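# Stand loaded white housing upright on belt strip behind rail

## Task

Find the white housing that already contains both its circuit board and its motor, place it standing upright on the dark belt strip that lies just behind the white rail, keep the board and motor seated inside it, and release it at the end.

## Robot and tools

Robot: two 6-joint arms, left_arm and right_arm, each with a parallel two-finger gripper. Bases in the scene frame: left_arm at (-0.017, +0.282, 0), right_arm at (+0.034, -0.295, 0), both facing roughly +x. Scene frame: origin on the table top midway between the arms, +x out over the table, +z up, left_arm on the +y side. The arm names do not match image sides. Gripper frame: fingers extend along the gripper's +z axis and close along its y axis. The reported end_effector_position is the point between the finger pads, roughly 1 cm short of the fingertips.

execute_actions(actions, pictures). actions is a list holding at most one item. Empty list: just report the state. {"rows": [...], "steps": n}: run up to 15 control steps of 1/30 s; each row is used for one step and the final row repeats if rows run out (default 15 steps). {"steps": n} without rows: a wait of up to 300 steps counted from the previous result, reply time included. pictures (true/false) chooses whether camera images come back. A refused call sends nothing.

Row layout (used by execute_actions rows and by move target): one flat list of 16 numbers covering both arms, always all 16 even if one arm should stay still: left_arm x, y, z, qw, qx, qy, qz, opening, then right_arm x, y, z, qw, qx, qy, qz, opening. x, y, z are an absolute target in metres for that gripper's end_effector_position in the scene frame; qw..qz are an absolute target orientation (w first) in the scene frame. These are poses, not offsets. A target lying more than 0.6 m from the arm's last reported position along any gripper axis is refused. Each control step, the commanded pose is clipped to within 70 mm and 16 degrees of the measured pose, then damped IK drives the joints; position wins over orientation when both cannot be met. Motions often finish a centimetre or more short, usually low. To hold an arm still, resend its last reported pose with a fixed quaternion of your choosing, not the drifted reported one. Opening: -1 (closed) to +1 (fully open, 0.094 m).

move(target, speed): target is one 16-number row as above. Each gripper follows a straight line to its pose; both paths finish together, lasting 0.5 to 10 s (cut off at 10 s). speed is in m/s, 0.002 to 0.5, default 0.25; rotation limited to twice that in rad/s. Openings are applied at the start. Paths ignore obstacles and the other arm, and grippers can lag, wander or overshoot speed, especially near full reach. The result adds a move: line with an ending (done, off_target, moving, held, fault), the limits that acted (paced = pose clipped; held = some steps blocked, after which the arm may jump fast), and each gripper's distance from its pose. If only one arm is named, the other finished fine.

wait(seconds): 0 to 10 s, nothing new sent; arms continue only toward their last clipped pose (at most 70 mm further). zoom_image(camera, region): enlarges [x0, y0, x1, y1] pixels (max 504x504) of the latest image from cam_head_left, cam_head_right, cam_high, cam_low (504x504) or cam_left_wrist, cam_right_wrist (616x616 fisheye). read_manual(section): licence texts only. finished_scene(scene): ends the current scene by its number and grades it; irreversible.

Results: a state line 'left_arm: … | right_arm: …' with each gripper's position and quaternion (may be inaccurate at long reach); joint positions (last value = finger opening in metres) and joint torques; grip_measured per arm on the command scale (each gripper may read up to about 1 mm off). 'pose unreachable' means the clearance check altered or blocked a command for the named arm; HELD marks steps where a row was not fully sent. A 'Hand target' line shows where the controller is driving each gripper. FAULT lines report arm stops. MOTOR HOT appears from 75 °C; at 90 °C the arm halts 10 s, at 100 °C it goes limp and drops. Camera calibration (K, distortion, world-to-camera transform) is given per camera; results list cameras whose numbers changed.

Joint ranges (rad): waist -2.618..3.054, shoulder 0..3.142, elbow 0..3.142, wrist pitch -1.571..1.571, wrist yaw -1.571..1.571, wrist roll -2.094..2.094.

Gripping: fingers head to the commanded opening as read by grip_measured. To grasp, command about 0.03 below the measured width for a firm hold, less for a light one. Pads give roughly 50-62 N, briefly more on first contact, and less on parts under 2 mm thick.

Typical order: look, locate the right housing, open and approach from above, descend, close, lift, carry, lower it upright onto the belt strip behind the rail, open, retreat, then finish. Reply time lets the simulation run. Avoid: dropping or tipping the housing so board or motor fall out, anything leaving the table, fast contacts or targets set far past a surface (hard presses), arms colliding, and long heavy holds that overheat motors. Occasional tugs on held parts or pushes on loose items may occur.

Each tool is called after ">>>" by a JSON object that holds its "api" and its "payload", one argument or row to a line.

## Session

>>> {"api": "execute_actions", "payload": {
  "actions": []
}}

Scene clock: 0.00 s of 4240.00 s.
left_arm: end_effector_position=(+0.6004, +0.2622, +0.0977) grip_measured=+1.000 end_effector_quat_wxyz=(+0.385, -0.594, +0.704, -0.057) | right_arm: end_effector_position=(-0.0474, +0.1995, +0.3601) grip_measured=+1.000 end_effector_quat_wxyz=(-0.216, +0.116, +0.835, +0.493)
Joint positions: left_arm=[-0.145  2.436  2.147 -0.627 -0.494 -1.4    0.094] | right_arm=[ 1.495  1.642  1.737 -0.536 -0.152  2.05   0.094]
Joint velocities: left_arm=[ 0.012  0.002 -0.007 -0.037 -0.022 -0.051  0.   ] | right_arm=[-0.017 -0.002 -0.027  0.022  0.022 -0.022  0.   ]
Joint torques (N m, as the arm reports them, + toward a larger angle): no reading
Hand target (left_arm): +0.599, +0.264, +0.103; +0.389, -0.593, +0.704, -0.052
Hand target (right_arm): -0.047, +0.197, +0.366; -0.214, +0.113, +0.833, +0.498

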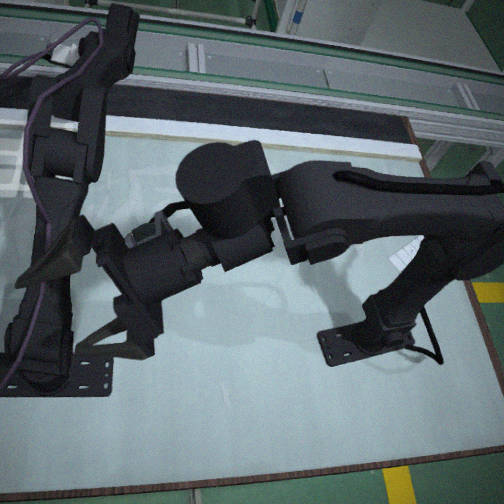

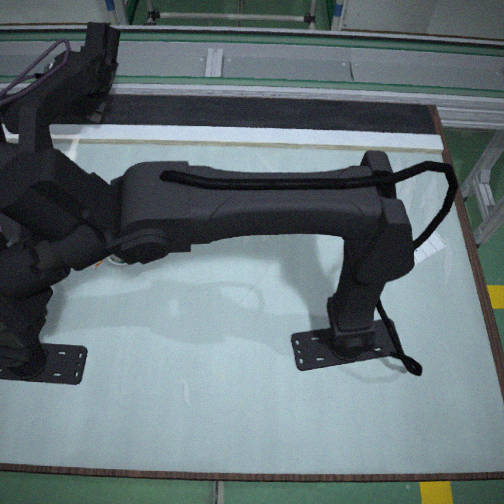

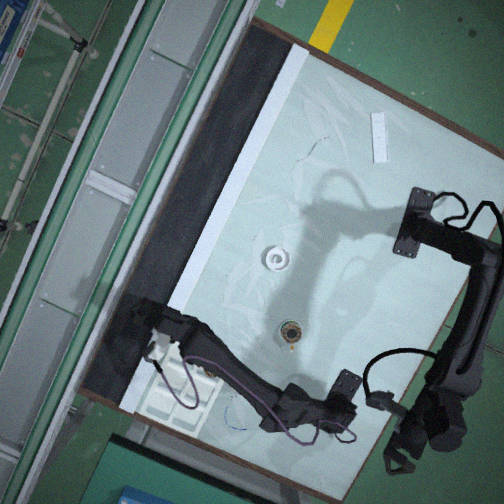

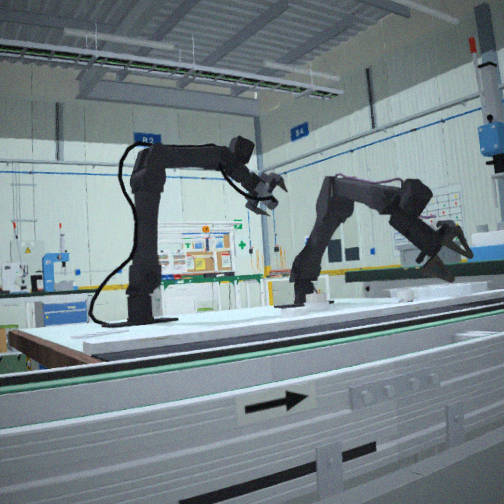

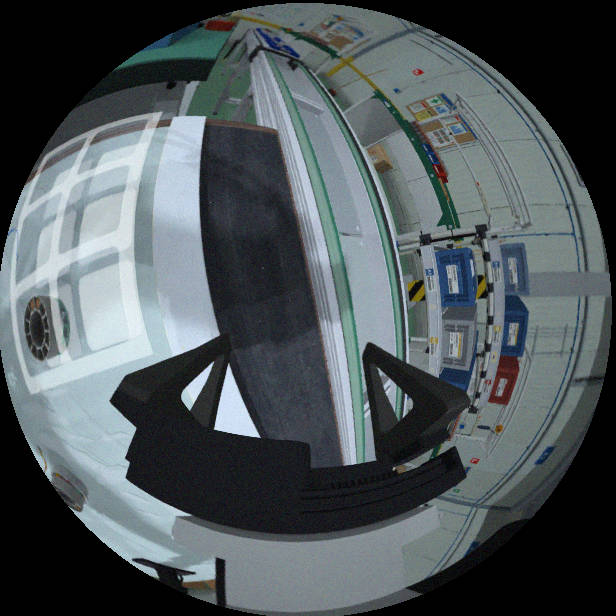

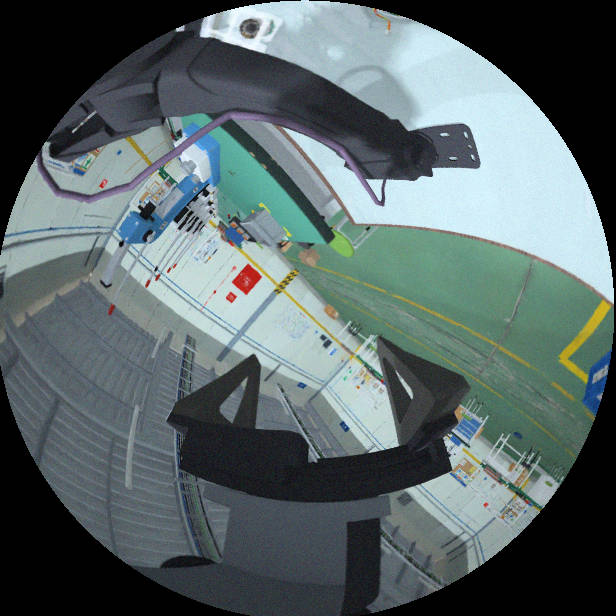

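>>> {"api": "move", "payload": {
  "target": [0.3,0.12,0.35,0,1,0,0,1, 0.1,-0.3,0.4,0,1,0,0,1]
}}

>>> {"api": "zoom_image", "payload": {
  "camera": "cam_high",
  "region": [100,220,352,472]
}}

Scene clock: 13.80 s of 4240.00 s.
left_arm: end_effector_position=(+0.3054, +0.1194, +0.3550) grip_measured=+1.000 end_effector_quat_wxyz=(+0.068, +0.712, -0.627, +0.310) | right_arm: end_effector_position=(+0.1026, -0.3029, +0.3981) grip_measured=+1.000 end_effector_quat_wxyz=(+0.407, +0.813, +0.116, +0.400)
Joint positions: left_arm=[-0.262  1.698  2.237 -1.568  0.374 -2.09   0.094] | right_arm=[-1.144  0.464  1.644 -1.554 -0.289  2.094  0.094]
Joint velocities: left_arm=[ 0.042 -0.022 -0.012 -0.022  0.051  0.051  0.   ] | right_arm=[ 0.007  0.007 -0.022 -0.007  0.007 -0.007  0.   ]
Joint torques (N m, as the arm reports them, + toward a larger angle): left_arm=[ 0.65 -6.52  4.18  1.35  0.28  0.02] | right_arm=[-1.01  3.51  3.23  2.42 -0.15  0.  ]
Hand target (left_arm): +0.300, +0.122, +0.351; +0.078, +0.718, -0.624, +0.300
Hand target (right_arm): +0.098, -0.295, +0.397; +0.411, +0.810, +0.115, +0.402
Off the commanded pose (left_arm): 0.007 m, 89 deg; orientation clipped at the last step of the last action.
Off the commanded pose (right_arm): 0.004 m, 71 deg; orientation clipped at the last step of the last action.
joint sent to its limit (left arm) — the command would take joint 4 (wrist pitch) past its lower limit and joint 6 (wrist roll) past its lower limit, so those joints were sent only as far as their limits.
joint sent to its limit (right arm) — the command would take joint 4 (wrist pitch) past its lower limit and joint 6 (wrist roll) past its upper limit, so those joints were sent only as far as their limits.
After step 90, 3.03 s passed at rest.
move: off_target (left_arm, right_arm); limits=paced
camera_calibration (this result's frames):
cam_left_wrist: T_world_to_cam=[[0.923692, 0.291566, 0.24856, -0.407682], [-0.0824546, -0.482274, 0.872131, -0.197775], [0.374158, -0.826076, -0.421431, 0.246576], [0, 0, 0, 1]] pos_world=[0.268007, 0.227175, 0.377734]
cam_right_wrist: T_world_to_cam=[[0.319512, 0.713195, -0.623911, 0.438346], [0.148735, 0.612516, 0.776339, -0.105753], [0.935836, -0.340848, 0.0896293, -0.111272], [0, 0, 0, 1]] pos_world=[-0.0201951, -0.285778, 0.365562]

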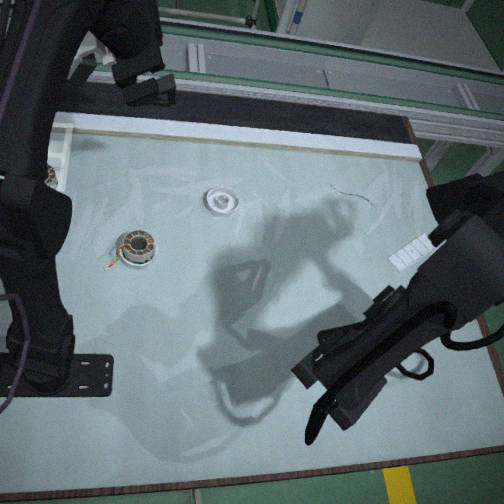

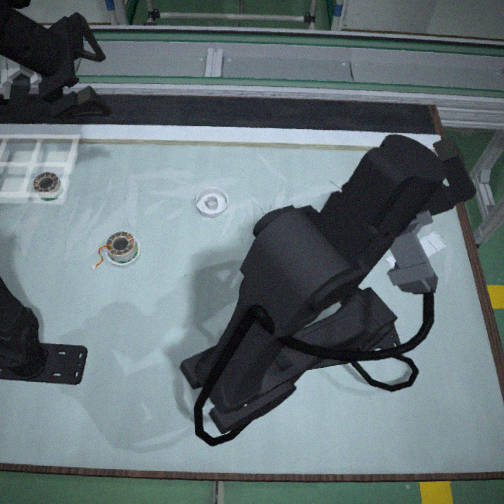

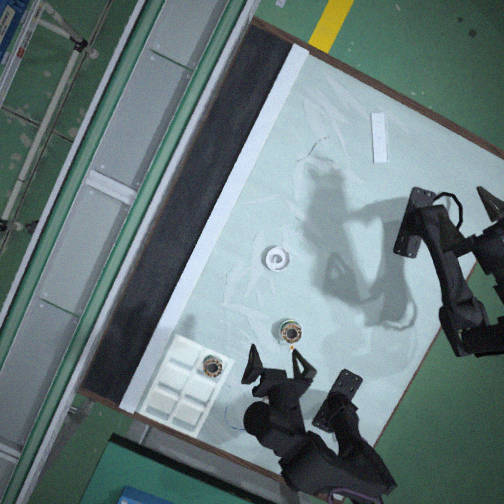

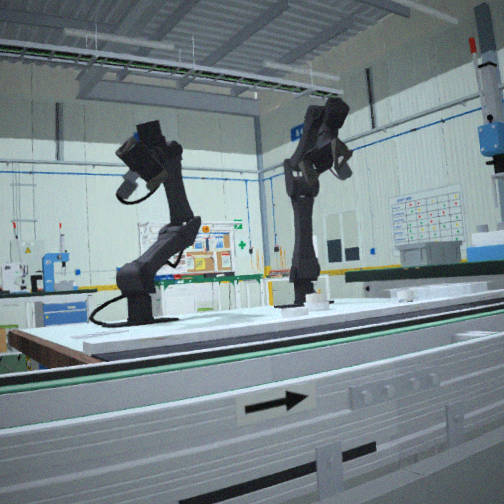

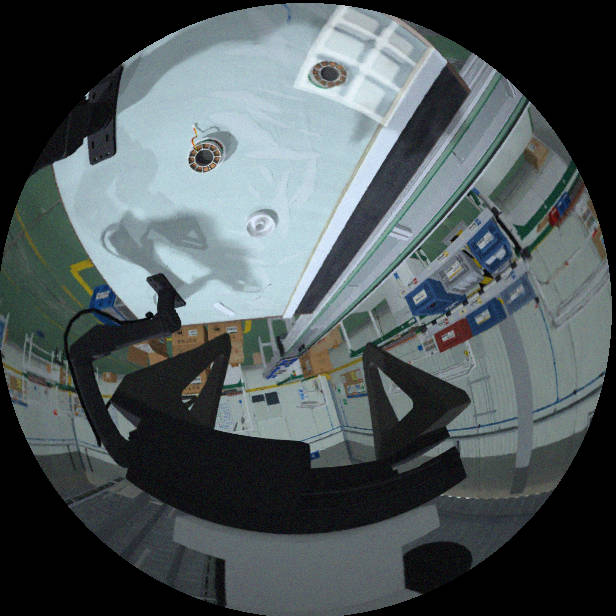

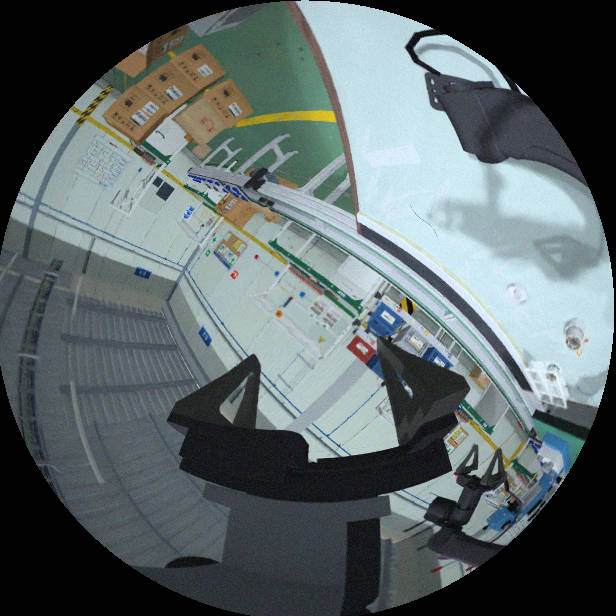

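Region (100, 220, 352, 472) of cam_high's 504x504 image, scaled by 2.000, with more detail than that image has.

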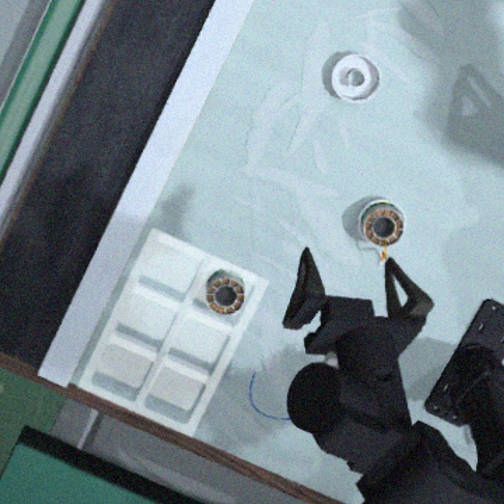

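>>> {"api": "move", "payload": {
  "target": [0.243,0.178,0.13,0,0.707,-0.707,0,1, 0.1,-0.3,0.4,0.407,0.813,0.116,0.4,1]
}}

Scene clock: 28.03 s of 4240.00 s.
left_arm: end_effector_position=(+0.2463, +0.1769, +0.1377) grip_measured=+1.000 end_effector_quat_wxyz=(+0.003, +0.711, -0.703, +0.012) | right_arm: end_effector_position=(+0.1026, -0.3029, +0.3981) grip_measured=+1.000 end_effector_quat_wxyz=(+0.407, +0.813, +0.116, +0.400)
Joint positions: left_arm=[-0.347  1.593  1.366 -1.324  0.015 -1.956  0.094] | right_arm=[-1.144  0.464  1.644 -1.554 -0.289  2.094  0.094]
Joint velocities: left_arm=[-0.017  0.007  0.007  0.037 -0.139 -0.066  0.   ] | right_arm=[-0.002 -0.007 -0.017 -0.081  0.081  0.022  0.   ]
Joint torques (N m, as the arm reports them, + toward a larger angle): left_arm=[-0.76 -5.65  5.52  0.48 -0.15  0.12] | right_arm=[ 0.21  5.68  4.69  2.41 -0.05  0.  ]
Hand target (left_arm): +0.243, +0.179, +0.132; +0.000, +0.706, -0.708, -0.000
Hand target (right_arm): +0.100, -0.300, +0.400; +0.408, +0.813, +0.116, +0.399
Off the commanded pose (left_arm): 0.008 m, 2 deg.
Off the commanded pose (right_arm): 0.004 m, 0 deg.
joint sent to its limit (right arm) — the command would take joint 4 (wrist pitch) past its lower limit and joint 6 (wrist roll) past its upper limit, so those joints were sent only as far as their limits.
After step 90, 9.33 s passed at rest.
move: done
camera_calibration (this result's frames):
cam_left_wrist: T_world_to_cam=[[0.993816, 0.108788, 0.0222503, -0.269573], [0.0822226, -0.855646, 0.510989, 0.0897832], [0.0746277, -0.506, -0.859299, 0.30199], [0, 0, 0, 1]] pos_world=[0.237987, 0.258955, 0.219619]
cam_right_wrist: T_world_to_cam=[[0.319512, 0.713195, -0.623911, 0.438346], [0.148735, 0.612516, 0.776339, -0.105753], [0.935836, -0.340848, 0.0896293, -0.111272], [0, 0, 0, 1]] pos_world=[-0.0201951, -0.285778, 0.365562]

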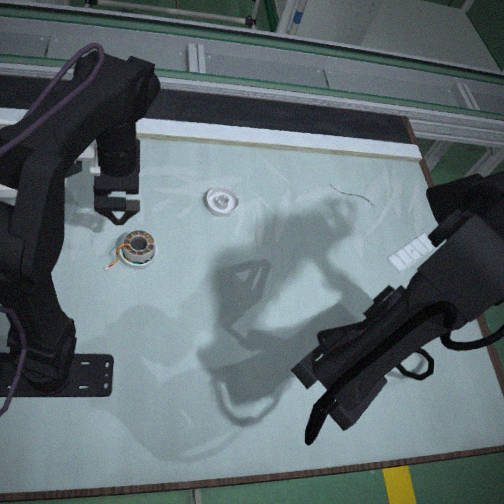

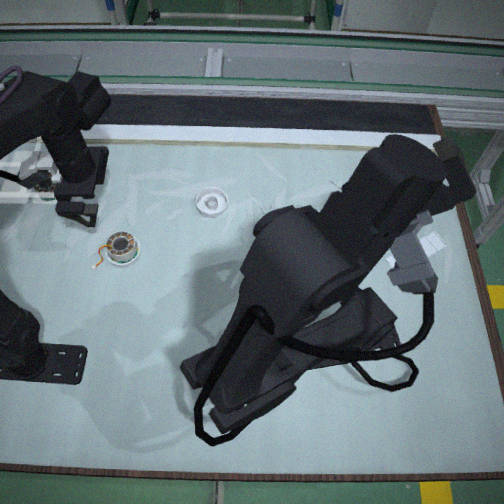

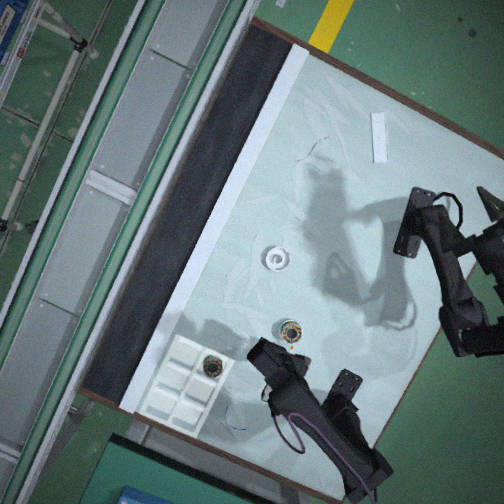

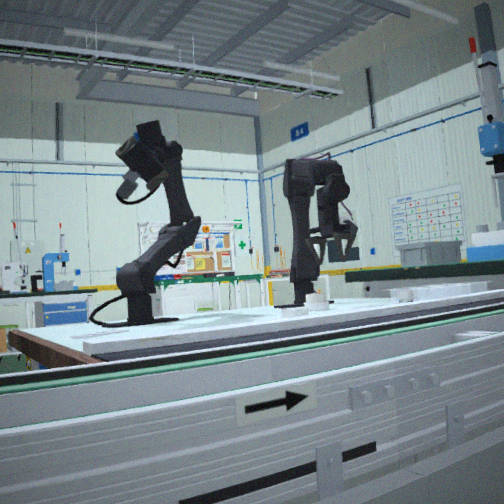

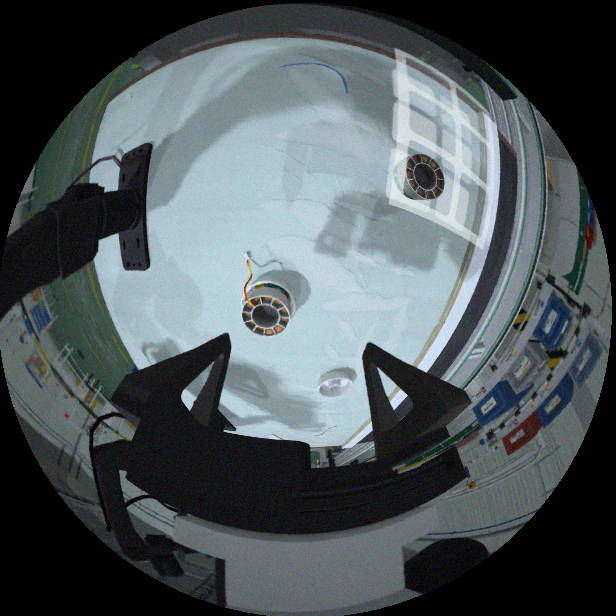

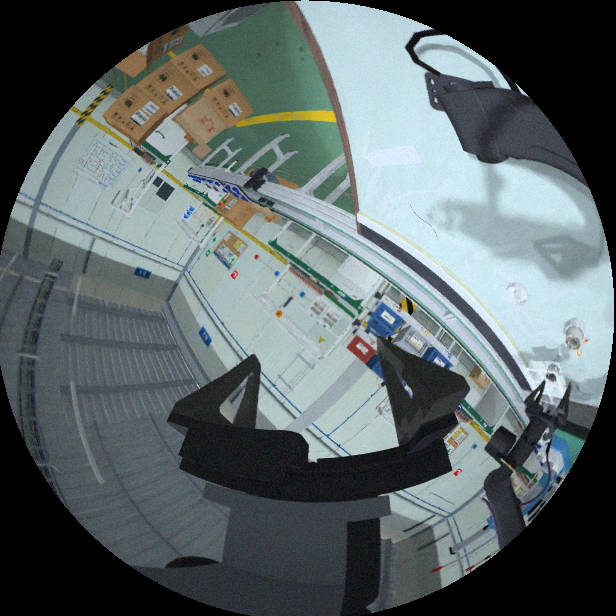

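>>> {"api": "move", "payload": {
  "target": [0.212,0.149,0.11,0,0.707,-0.707,0,1, 0.1,-0.3,0.4,0.407,0.813,0.116,0.4,1]
}}

Scene clock: 39.40 s of 4240.00 s.
left_arm: end_effector_position=(+0.2162, +0.1464, +0.1101) grip_measured=+1.000 end_effector_quat_wxyz=(+0.006, +0.704, -0.710, +0.002) | right_arm: end_effector_position=(+0.1026, -0.3029, +0.3981) grip_measured=+1.000 end_effector_quat_wxyz=(+0.407, +0.813, +0.116, +0.400)
Joint positions: left_arm=[-0.496  1.563  1.227 -1.233  0.013 -2.083  0.094] | right_arm=[-1.144  0.464  1.644 -1.554 -0.289  2.094  0.094]
Joint velocities: left_arm=[-0.002 -0.002 -0.002  0.022  0.007  0.022  0.   ] | right_arm=[-0.017 -0.002 -0.002  0.007  0.007  0.051  0.   ]
Joint torques (N m, as the arm reports them, + toward a larger angle): left_arm=[-0.49 -6.78  5.36  0.43 -0.12 -0.04] | right_arm=[ 0.19  5.66  4.71  2.43 -0.04  0.01]
Hand target (left_arm): +0.212, +0.150, +0.110; +0.000, +0.705, -0.709, +0.000
Hand target (right_arm): +0.100, -0.300, +0.400; +0.407, +0.813, +0.116, +0.399
Off the commanded pose (left_arm): 0.005 m, 1 deg.
Off the commanded pose (right_arm): 0.004 m, 0 deg.
joint sent to its limit (left arm) — the command would take joint 6 (wrist roll) past its lower limit, so that joint was sent only as far as its limit.
joint sent to its limit (right arm) — the command would take joint 4 (wrist pitch) past its lower limit and joint 6 (wrist roll) past its upper limit, so those joints were sent only as far as their limits.
After step 90, 7.43 s passed at rest.
move: done
camera_calibration (this result's frames):
cam_left_wrist: T_world_to_cam=[[0.996125, 0.0877895, 0.0052316, -0.231312], [0.0733512, -0.86217, 0.501281, 0.0841844], [0.0485178, -0.498955, -0.865268, 0.270372], [0, 0, 0, 1]] pos_world=[0.211122, 0.227791, 0.192954]
cam_right_wrist: T_world_to_cam=[[0.319512, 0.713195, -0.623911, 0.438346], [0.148735, 0.612516, 0.776339, -0.105753], [0.935836, -0.340848, 0.0896293, -0.111272], [0, 0, 0, 1]] pos_world=[-0.0201951, -0.285778, 0.365562]

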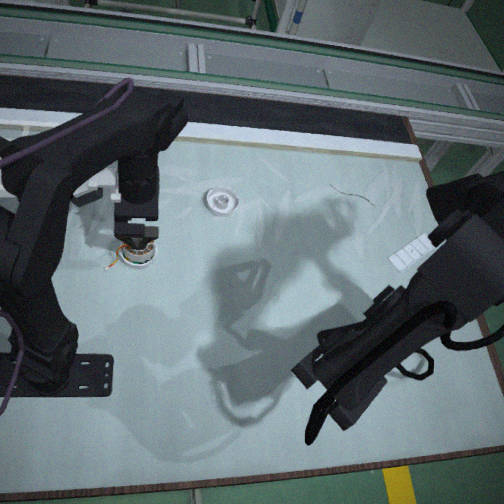

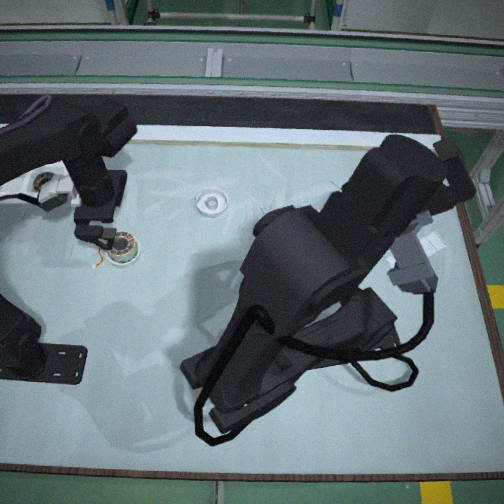

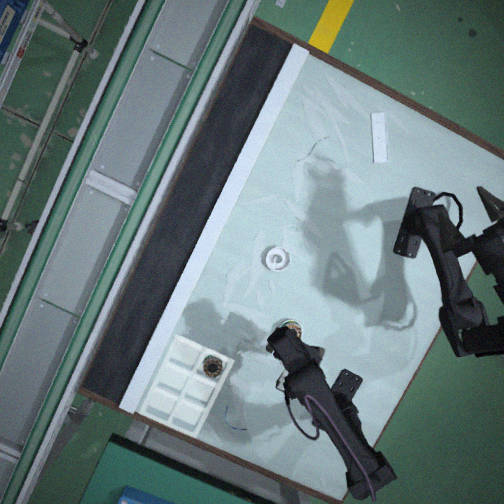

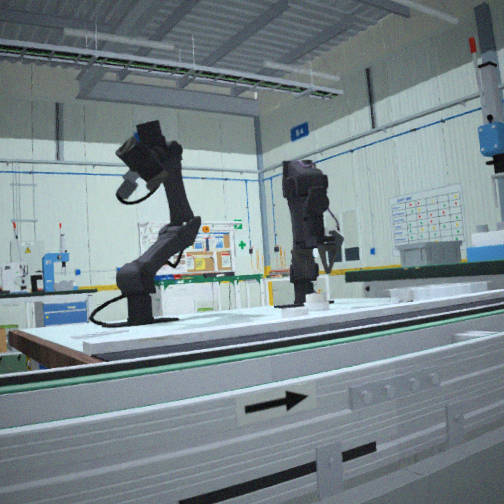

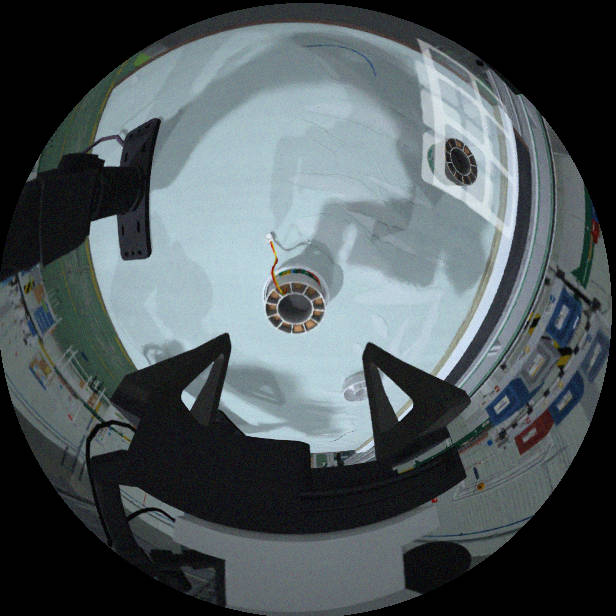

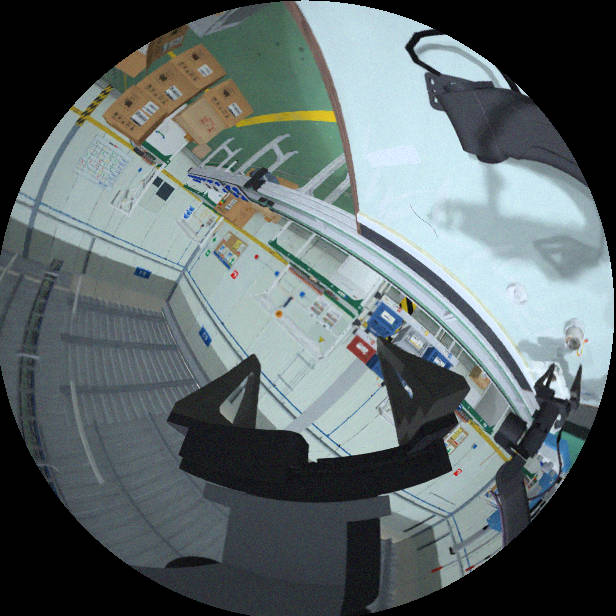

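>>> {"api": "move", "payload": {
  "target": [0.209,0.144,0.075,0,0.707,-0.707,0,1, 0.1,-0.3,0.4,0.407,0.813,0.116,0.4,1],
  "speed": 0.1
}}

>>> {"api": "zoom_image", "payload": {
  "camera": "cam_low",
  "region": [240,220,400,340]
}}

Scene clock: 49.13 s of 4240.00 s.
left_arm: end_effector_position=(+0.2150, +0.1431, +0.0805) grip_measured=+1.000 end_effector_quat_wxyz=(+0.004, +0.700, -0.714, +0.013) | right_arm: end_effector_position=(+0.1026, -0.3029, +0.3981) grip_measured=+1.000 end_effector_quat_wxyz=(+0.407, +0.813, +0.116, +0.400)
Joint positions: left_arm=[-0.508  1.563  1.108 -1.093  0.014 -2.085  0.094] | right_arm=[-1.144  0.464  1.644 -1.554 -0.289  2.094  0.094]
Joint velocities: left_arm=[ 0.002  0.002 -0.012  0.037  0.037  0.081  0.   ] | right_arm=[-0.017 -0.002  0.012  0.007 -0.022  0.022  0.   ]
Joint torques (N m, as the arm reports them, + toward a larger angle): left_arm=[-0.77 -5.23  5.32  0.48  0.01 -0.03] | right_arm=[ 0.22  5.65  4.69  2.42 -0.05  0.  ]
Hand target (left_arm): +0.209, +0.144, +0.075; +0.006, +0.700, -0.714, +0.001
Hand target (right_arm): +0.100, -0.300, +0.400; +0.407, +0.813, +0.116, +0.399
Off the commanded pose (left_arm): 0.008 m, 2 deg.
Off the commanded pose (right_arm): 0.004 m, 0 deg.
joint sent to its limit (left arm) — the command would take joint 6 (wrist roll) past its lower limit, so that joint was sent only as far as its limit.
joint sent to its limit (right arm) — the command would take joint 4 (wrist pitch) past its lower limit and joint 6 (wrist roll) past its upper limit, so those joints were sent only as far as their limits.
After step 90, 5.77 s passed at rest.
move: done
camera_calibration (this result's frames):
cam_left_wrist: T_world_to_cam=[[0.996705, 0.0780528, 0.0220463, -0.229821], [0.0557645, -0.856857, 0.512529, 0.0984018], [0.0588948, -0.509611, -0.858387, 0.241945], [0, 0, 0, 1]] pos_world=[0.209327, 0.225552, 0.162315]
cam_right_wrist: T_world_to_cam=[[0.319512, 0.713195, -0.623911, 0.438346], [0.148735, 0.612516, 0.776339, -0.105753], [0.935836, -0.340848, 0.0896293, -0.111272], [0, 0, 0, 1]] pos_world=[-0.0201951, -0.285778, 0.365562]

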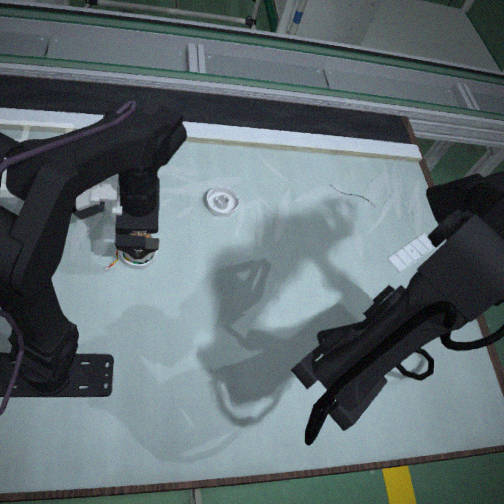

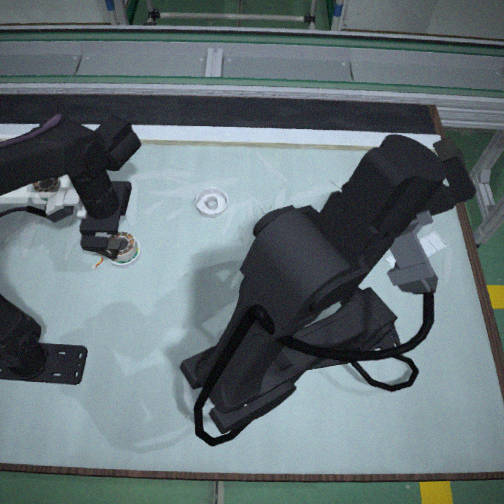

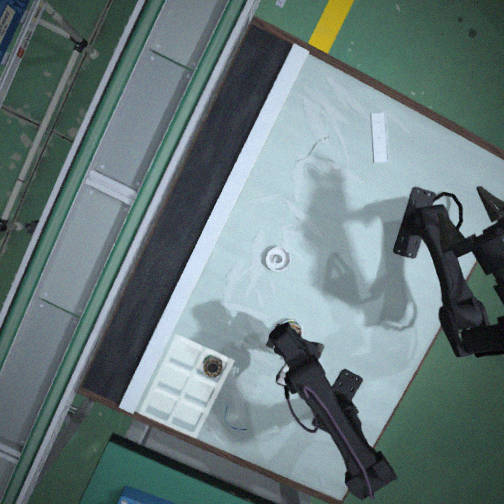

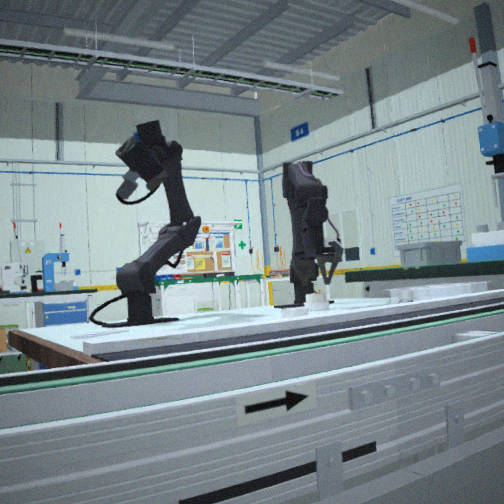

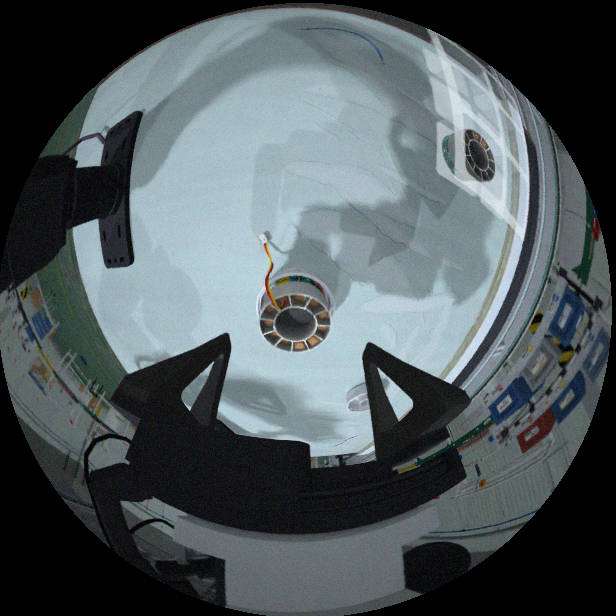

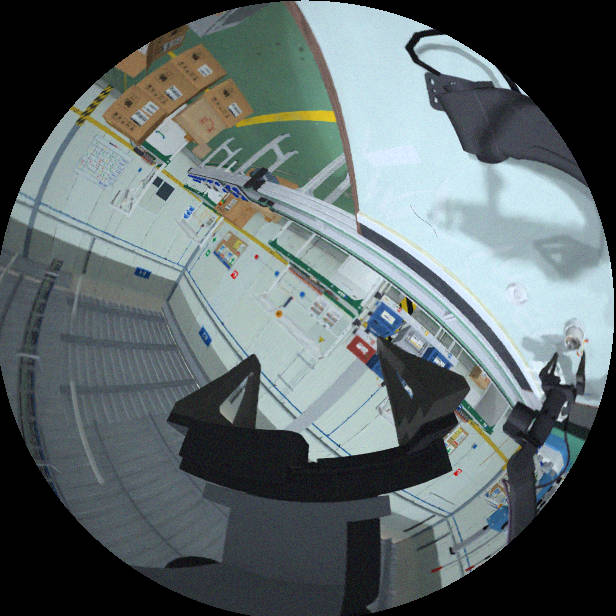

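Region (240, 220, 400, 340) of cam_low's 504x504 image, scaled by 3.150, with more detail than that image has; it fills the top 378 rows of this view, and the rest is white.

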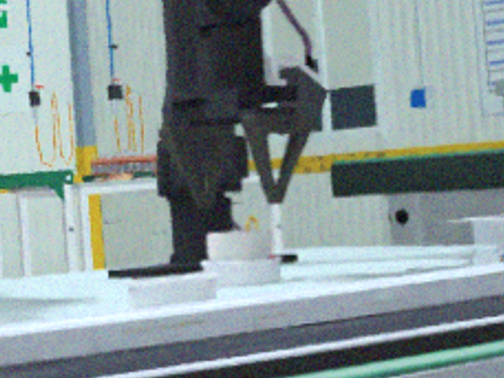

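>>> {"api": "move", "payload": {
  "target": [0.204,0.139,0.012,0,0.707,-0.707,0,1, 0.1,-0.3,0.4,0.407,0.813,0.116,0.4,1],
  "speed": 0.05
}}

Scene clock: 58.30 s of 4240.00 s.
left_arm: end_effector_position=(+0.2121, +0.1372, +0.0183) grip_measured=+1.000 end_effector_quat_wxyz=(+0.008, +0.694, -0.720, +0.016) | right_arm: end_effector_position=(+0.1026, -0.3029, +0.3981) grip_measured=+1.000 end_effector_quat_wxyz=(+0.407, +0.813, +0.116, +0.400)
Joint positions: left_arm=[-0.525  1.644  0.929 -0.828  0.024 -2.085  0.094] | right_arm=[-1.144  0.464  1.644 -1.554 -0.289  2.094  0.094]
Joint velocities: left_arm=[ 0.012 -0.007  0.002  0.007  0.022 -0.037  0.   ] | right_arm=[-0.012  0.002 -0.012 -0.022 -0.051 -0.066  0.   ]
Joint torques (N m, as the arm reports them, + toward a larger angle): left_arm=[-0.83 -5.3   4.77  0.47  0.02 -0.03] | right_arm=[ 0.22  5.71  4.72  2.43 -0.05 -0.01]
Hand target (left_arm): +0.204, +0.140, +0.012; +0.012, +0.694, -0.720, +0.003
Hand target (right_arm): +0.100, -0.300, +0.400; +0.407, +0.813, +0.116, +0.399
Off the commanded pose (left_arm): 0.010 m, 3 deg.
Off the commanded pose (right_arm): 0.004 m, 0 deg.
joint sent to its limit (left arm) — the command would take joint 6 (wrist roll) past its lower limit, so that joint was sent only as far as its limit.
joint sent to its limit (right arm) — the command would take joint 4 (wrist pitch) past its lower limit and joint 6 (wrist roll) past its upper limit, so those joints were sent only as far as their limits.
After step 90, 4.30 s passed at rest.
move: off_target (left_arm)
camera_calibration (this result's frames):
cam_left_wrist: T_world_to_cam=[[0.997968, 0.0605277, 0.0198859, -0.222868], [0.0412688, -0.851937, 0.522016, 0.127636], [0.048538, -0.520135, -0.852704, 0.189234], [0, 0, 0, 1]] pos_world=[0.207963, 0.220654, 0.0991648]
cam_right_wrist: T_world_to_cam=[[0.319512, 0.713195, -0.623911, 0.438346], [0.148735, 0.612516, 0.776339, -0.105753], [0.935836, -0.340848, 0.0896293, -0.111272], [0, 0, 0, 1]] pos_world=[-0.0201951, -0.285778, 0.365562]

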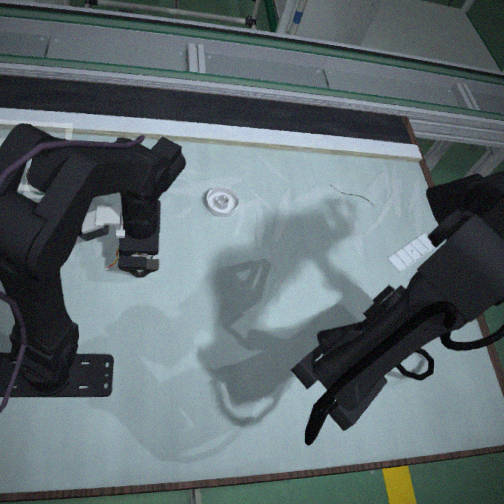

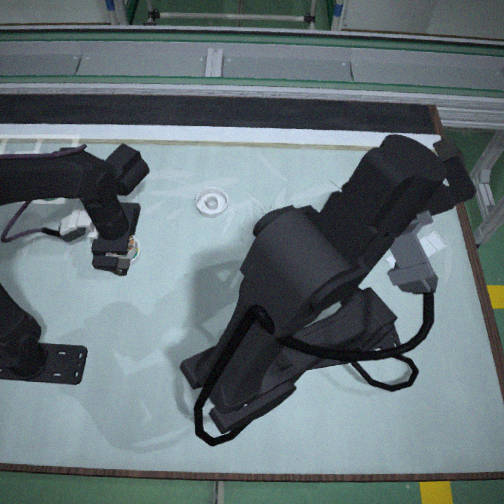

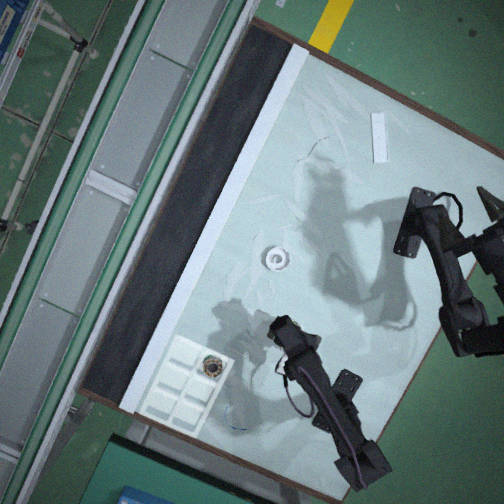

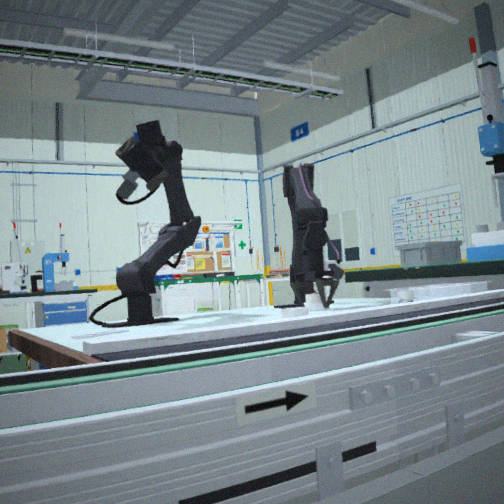

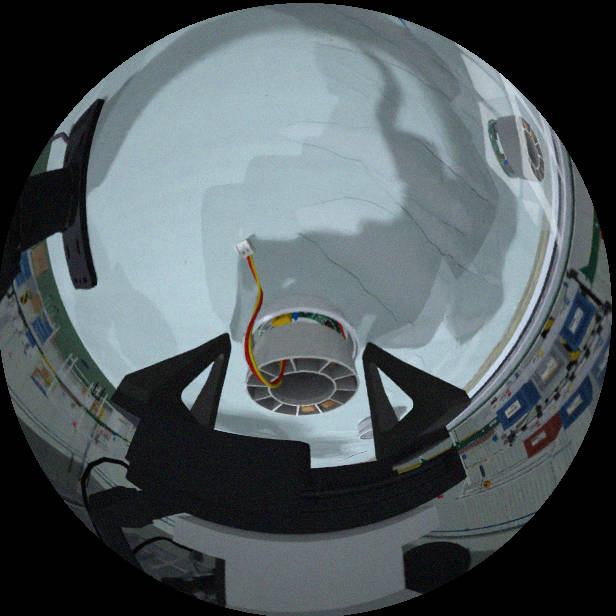

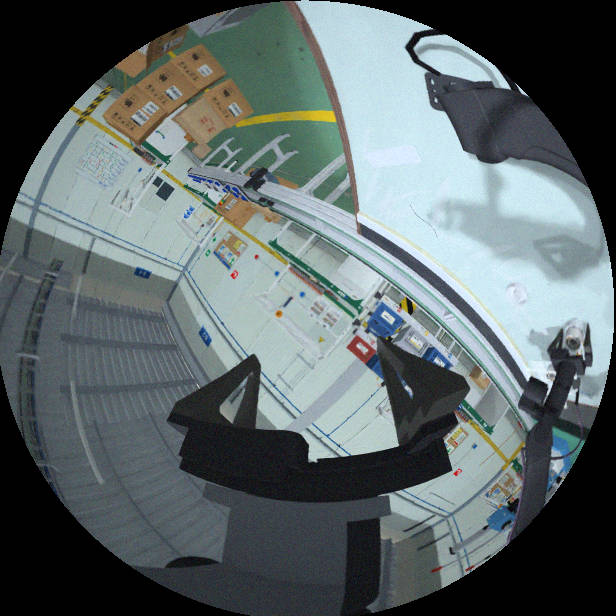

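>>> {"api": "move", "payload": {
  "target": [0.206,0.139,0.012,0,0.707,-0.707,0,0.0, 0.1,-0.3,0.4,0.407,0.813,0.116,0.4,1],
  "speed": 0.02
}}

Scene clock: 65.57 s of 4240.00 s.
left_arm: end_effector_position=(+0.2129, +0.1366, +0.0181) grip_measured=+0.409 end_effector_quat_wxyz=(+0.008, +0.694, -0.720, +0.018) | right_arm: end_effector_position=(+0.1026, -0.3029, +0.3981) grip_measured=+1.000 end_effector_quat_wxyz=(+0.407, +0.813, +0.116, +0.400)
Joint positions: left_arm=[-0.525  1.645  0.929 -0.824  0.025 -2.085  0.066] | right_arm=[-1.144  0.464  1.644 -1.554 -0.289  2.094  0.094]
Joint velocities: left_arm=[-0.012 -0.017 -0.002 -0.007  0.051  0.037 -0.002] | right_arm=[-0.007  0.002 -0.002  0.007  0.022 -0.007  0.   ]
Joint torques (N m, as the arm reports them, + toward a larger angle): left_arm=[-0.55 -5.    5.36  0.45  0.   -0.02] | right_arm=[ 0.21  5.67  4.69  2.43 -0.05 -0.01]
Hand target (left_arm): +0.206, +0.140, +0.012; +0.011, +0.695, -0.719, +0.003
Hand target (right_arm): +0.100, -0.300, +0.400; +0.407, +0.813, +0.116, +0.399
Off the commanded pose (left_arm): 0.010 m, 3 deg.
Off the commanded pose (right_arm): 0.004 m, 0 deg.
joint sent to its limit (left arm) — the command would take joint 6 (wrist roll) past its lower limit, so that joint was sent only as far as its limit.
joint sent to its limit (right arm) — the command would take joint 4 (wrist pitch) past its lower limit and joint 6 (wrist roll) past its upper limit, so those joints were sent only as far as their limits.
After step 90, 2.73 s passed at rest.
move: off_target (left_arm)
camera_calibration (this result's frames):
cam_left_wrist: T_world_to_cam=[[0.997911, 0.0605615, 0.022478, -0.223656], [0.0398336, -0.850827, 0.523933, 0.127326], [0.0508551, -0.521943, -0.851463, 0.188498], [0, 0, 0, 1]] pos_world=[0.208531, 0.220263, 0.0988158]
cam_right_wrist: T_world_to_cam=[[0.319512, 0.713195, -0.623911, 0.438346], [0.148735, 0.612516, 0.776339, -0.105753], [0.935836, -0.340848, 0.0896293, -0.111272], [0, 0, 0, 1]] pos_world=[-0.0201951, -0.285778, 0.365562]

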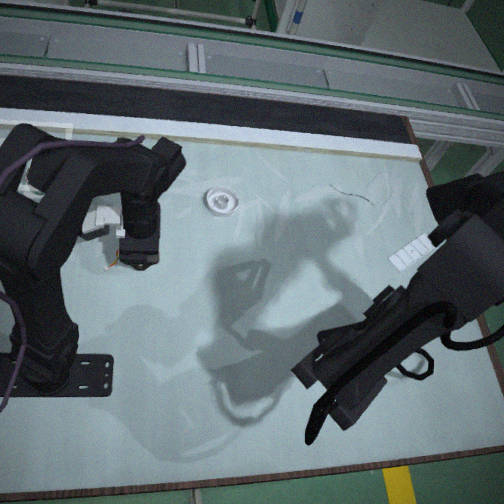

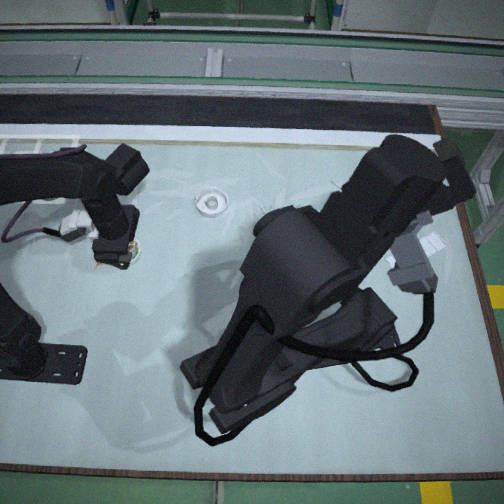

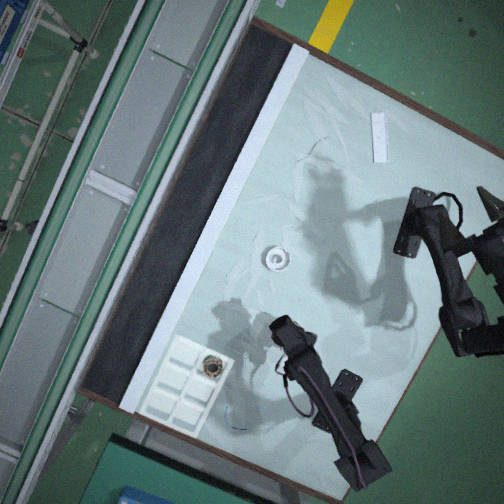

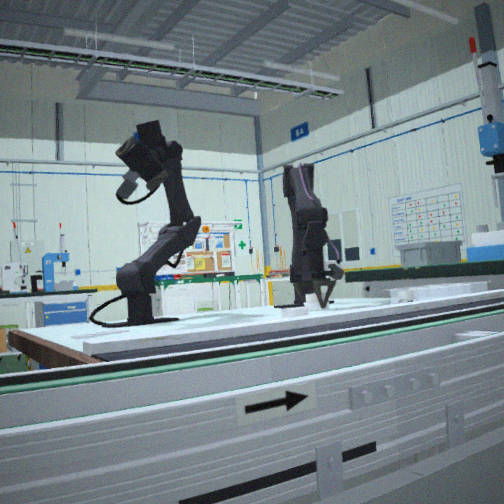

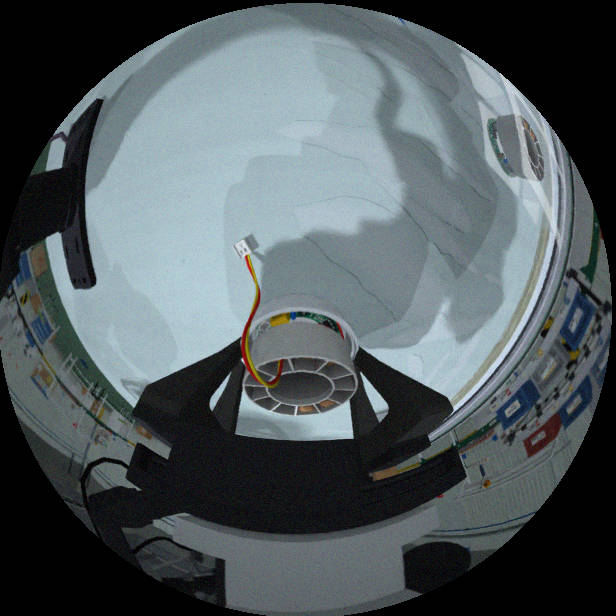

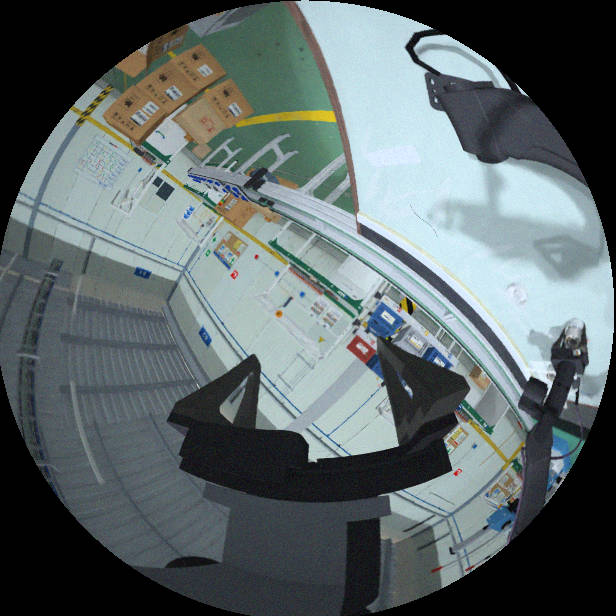

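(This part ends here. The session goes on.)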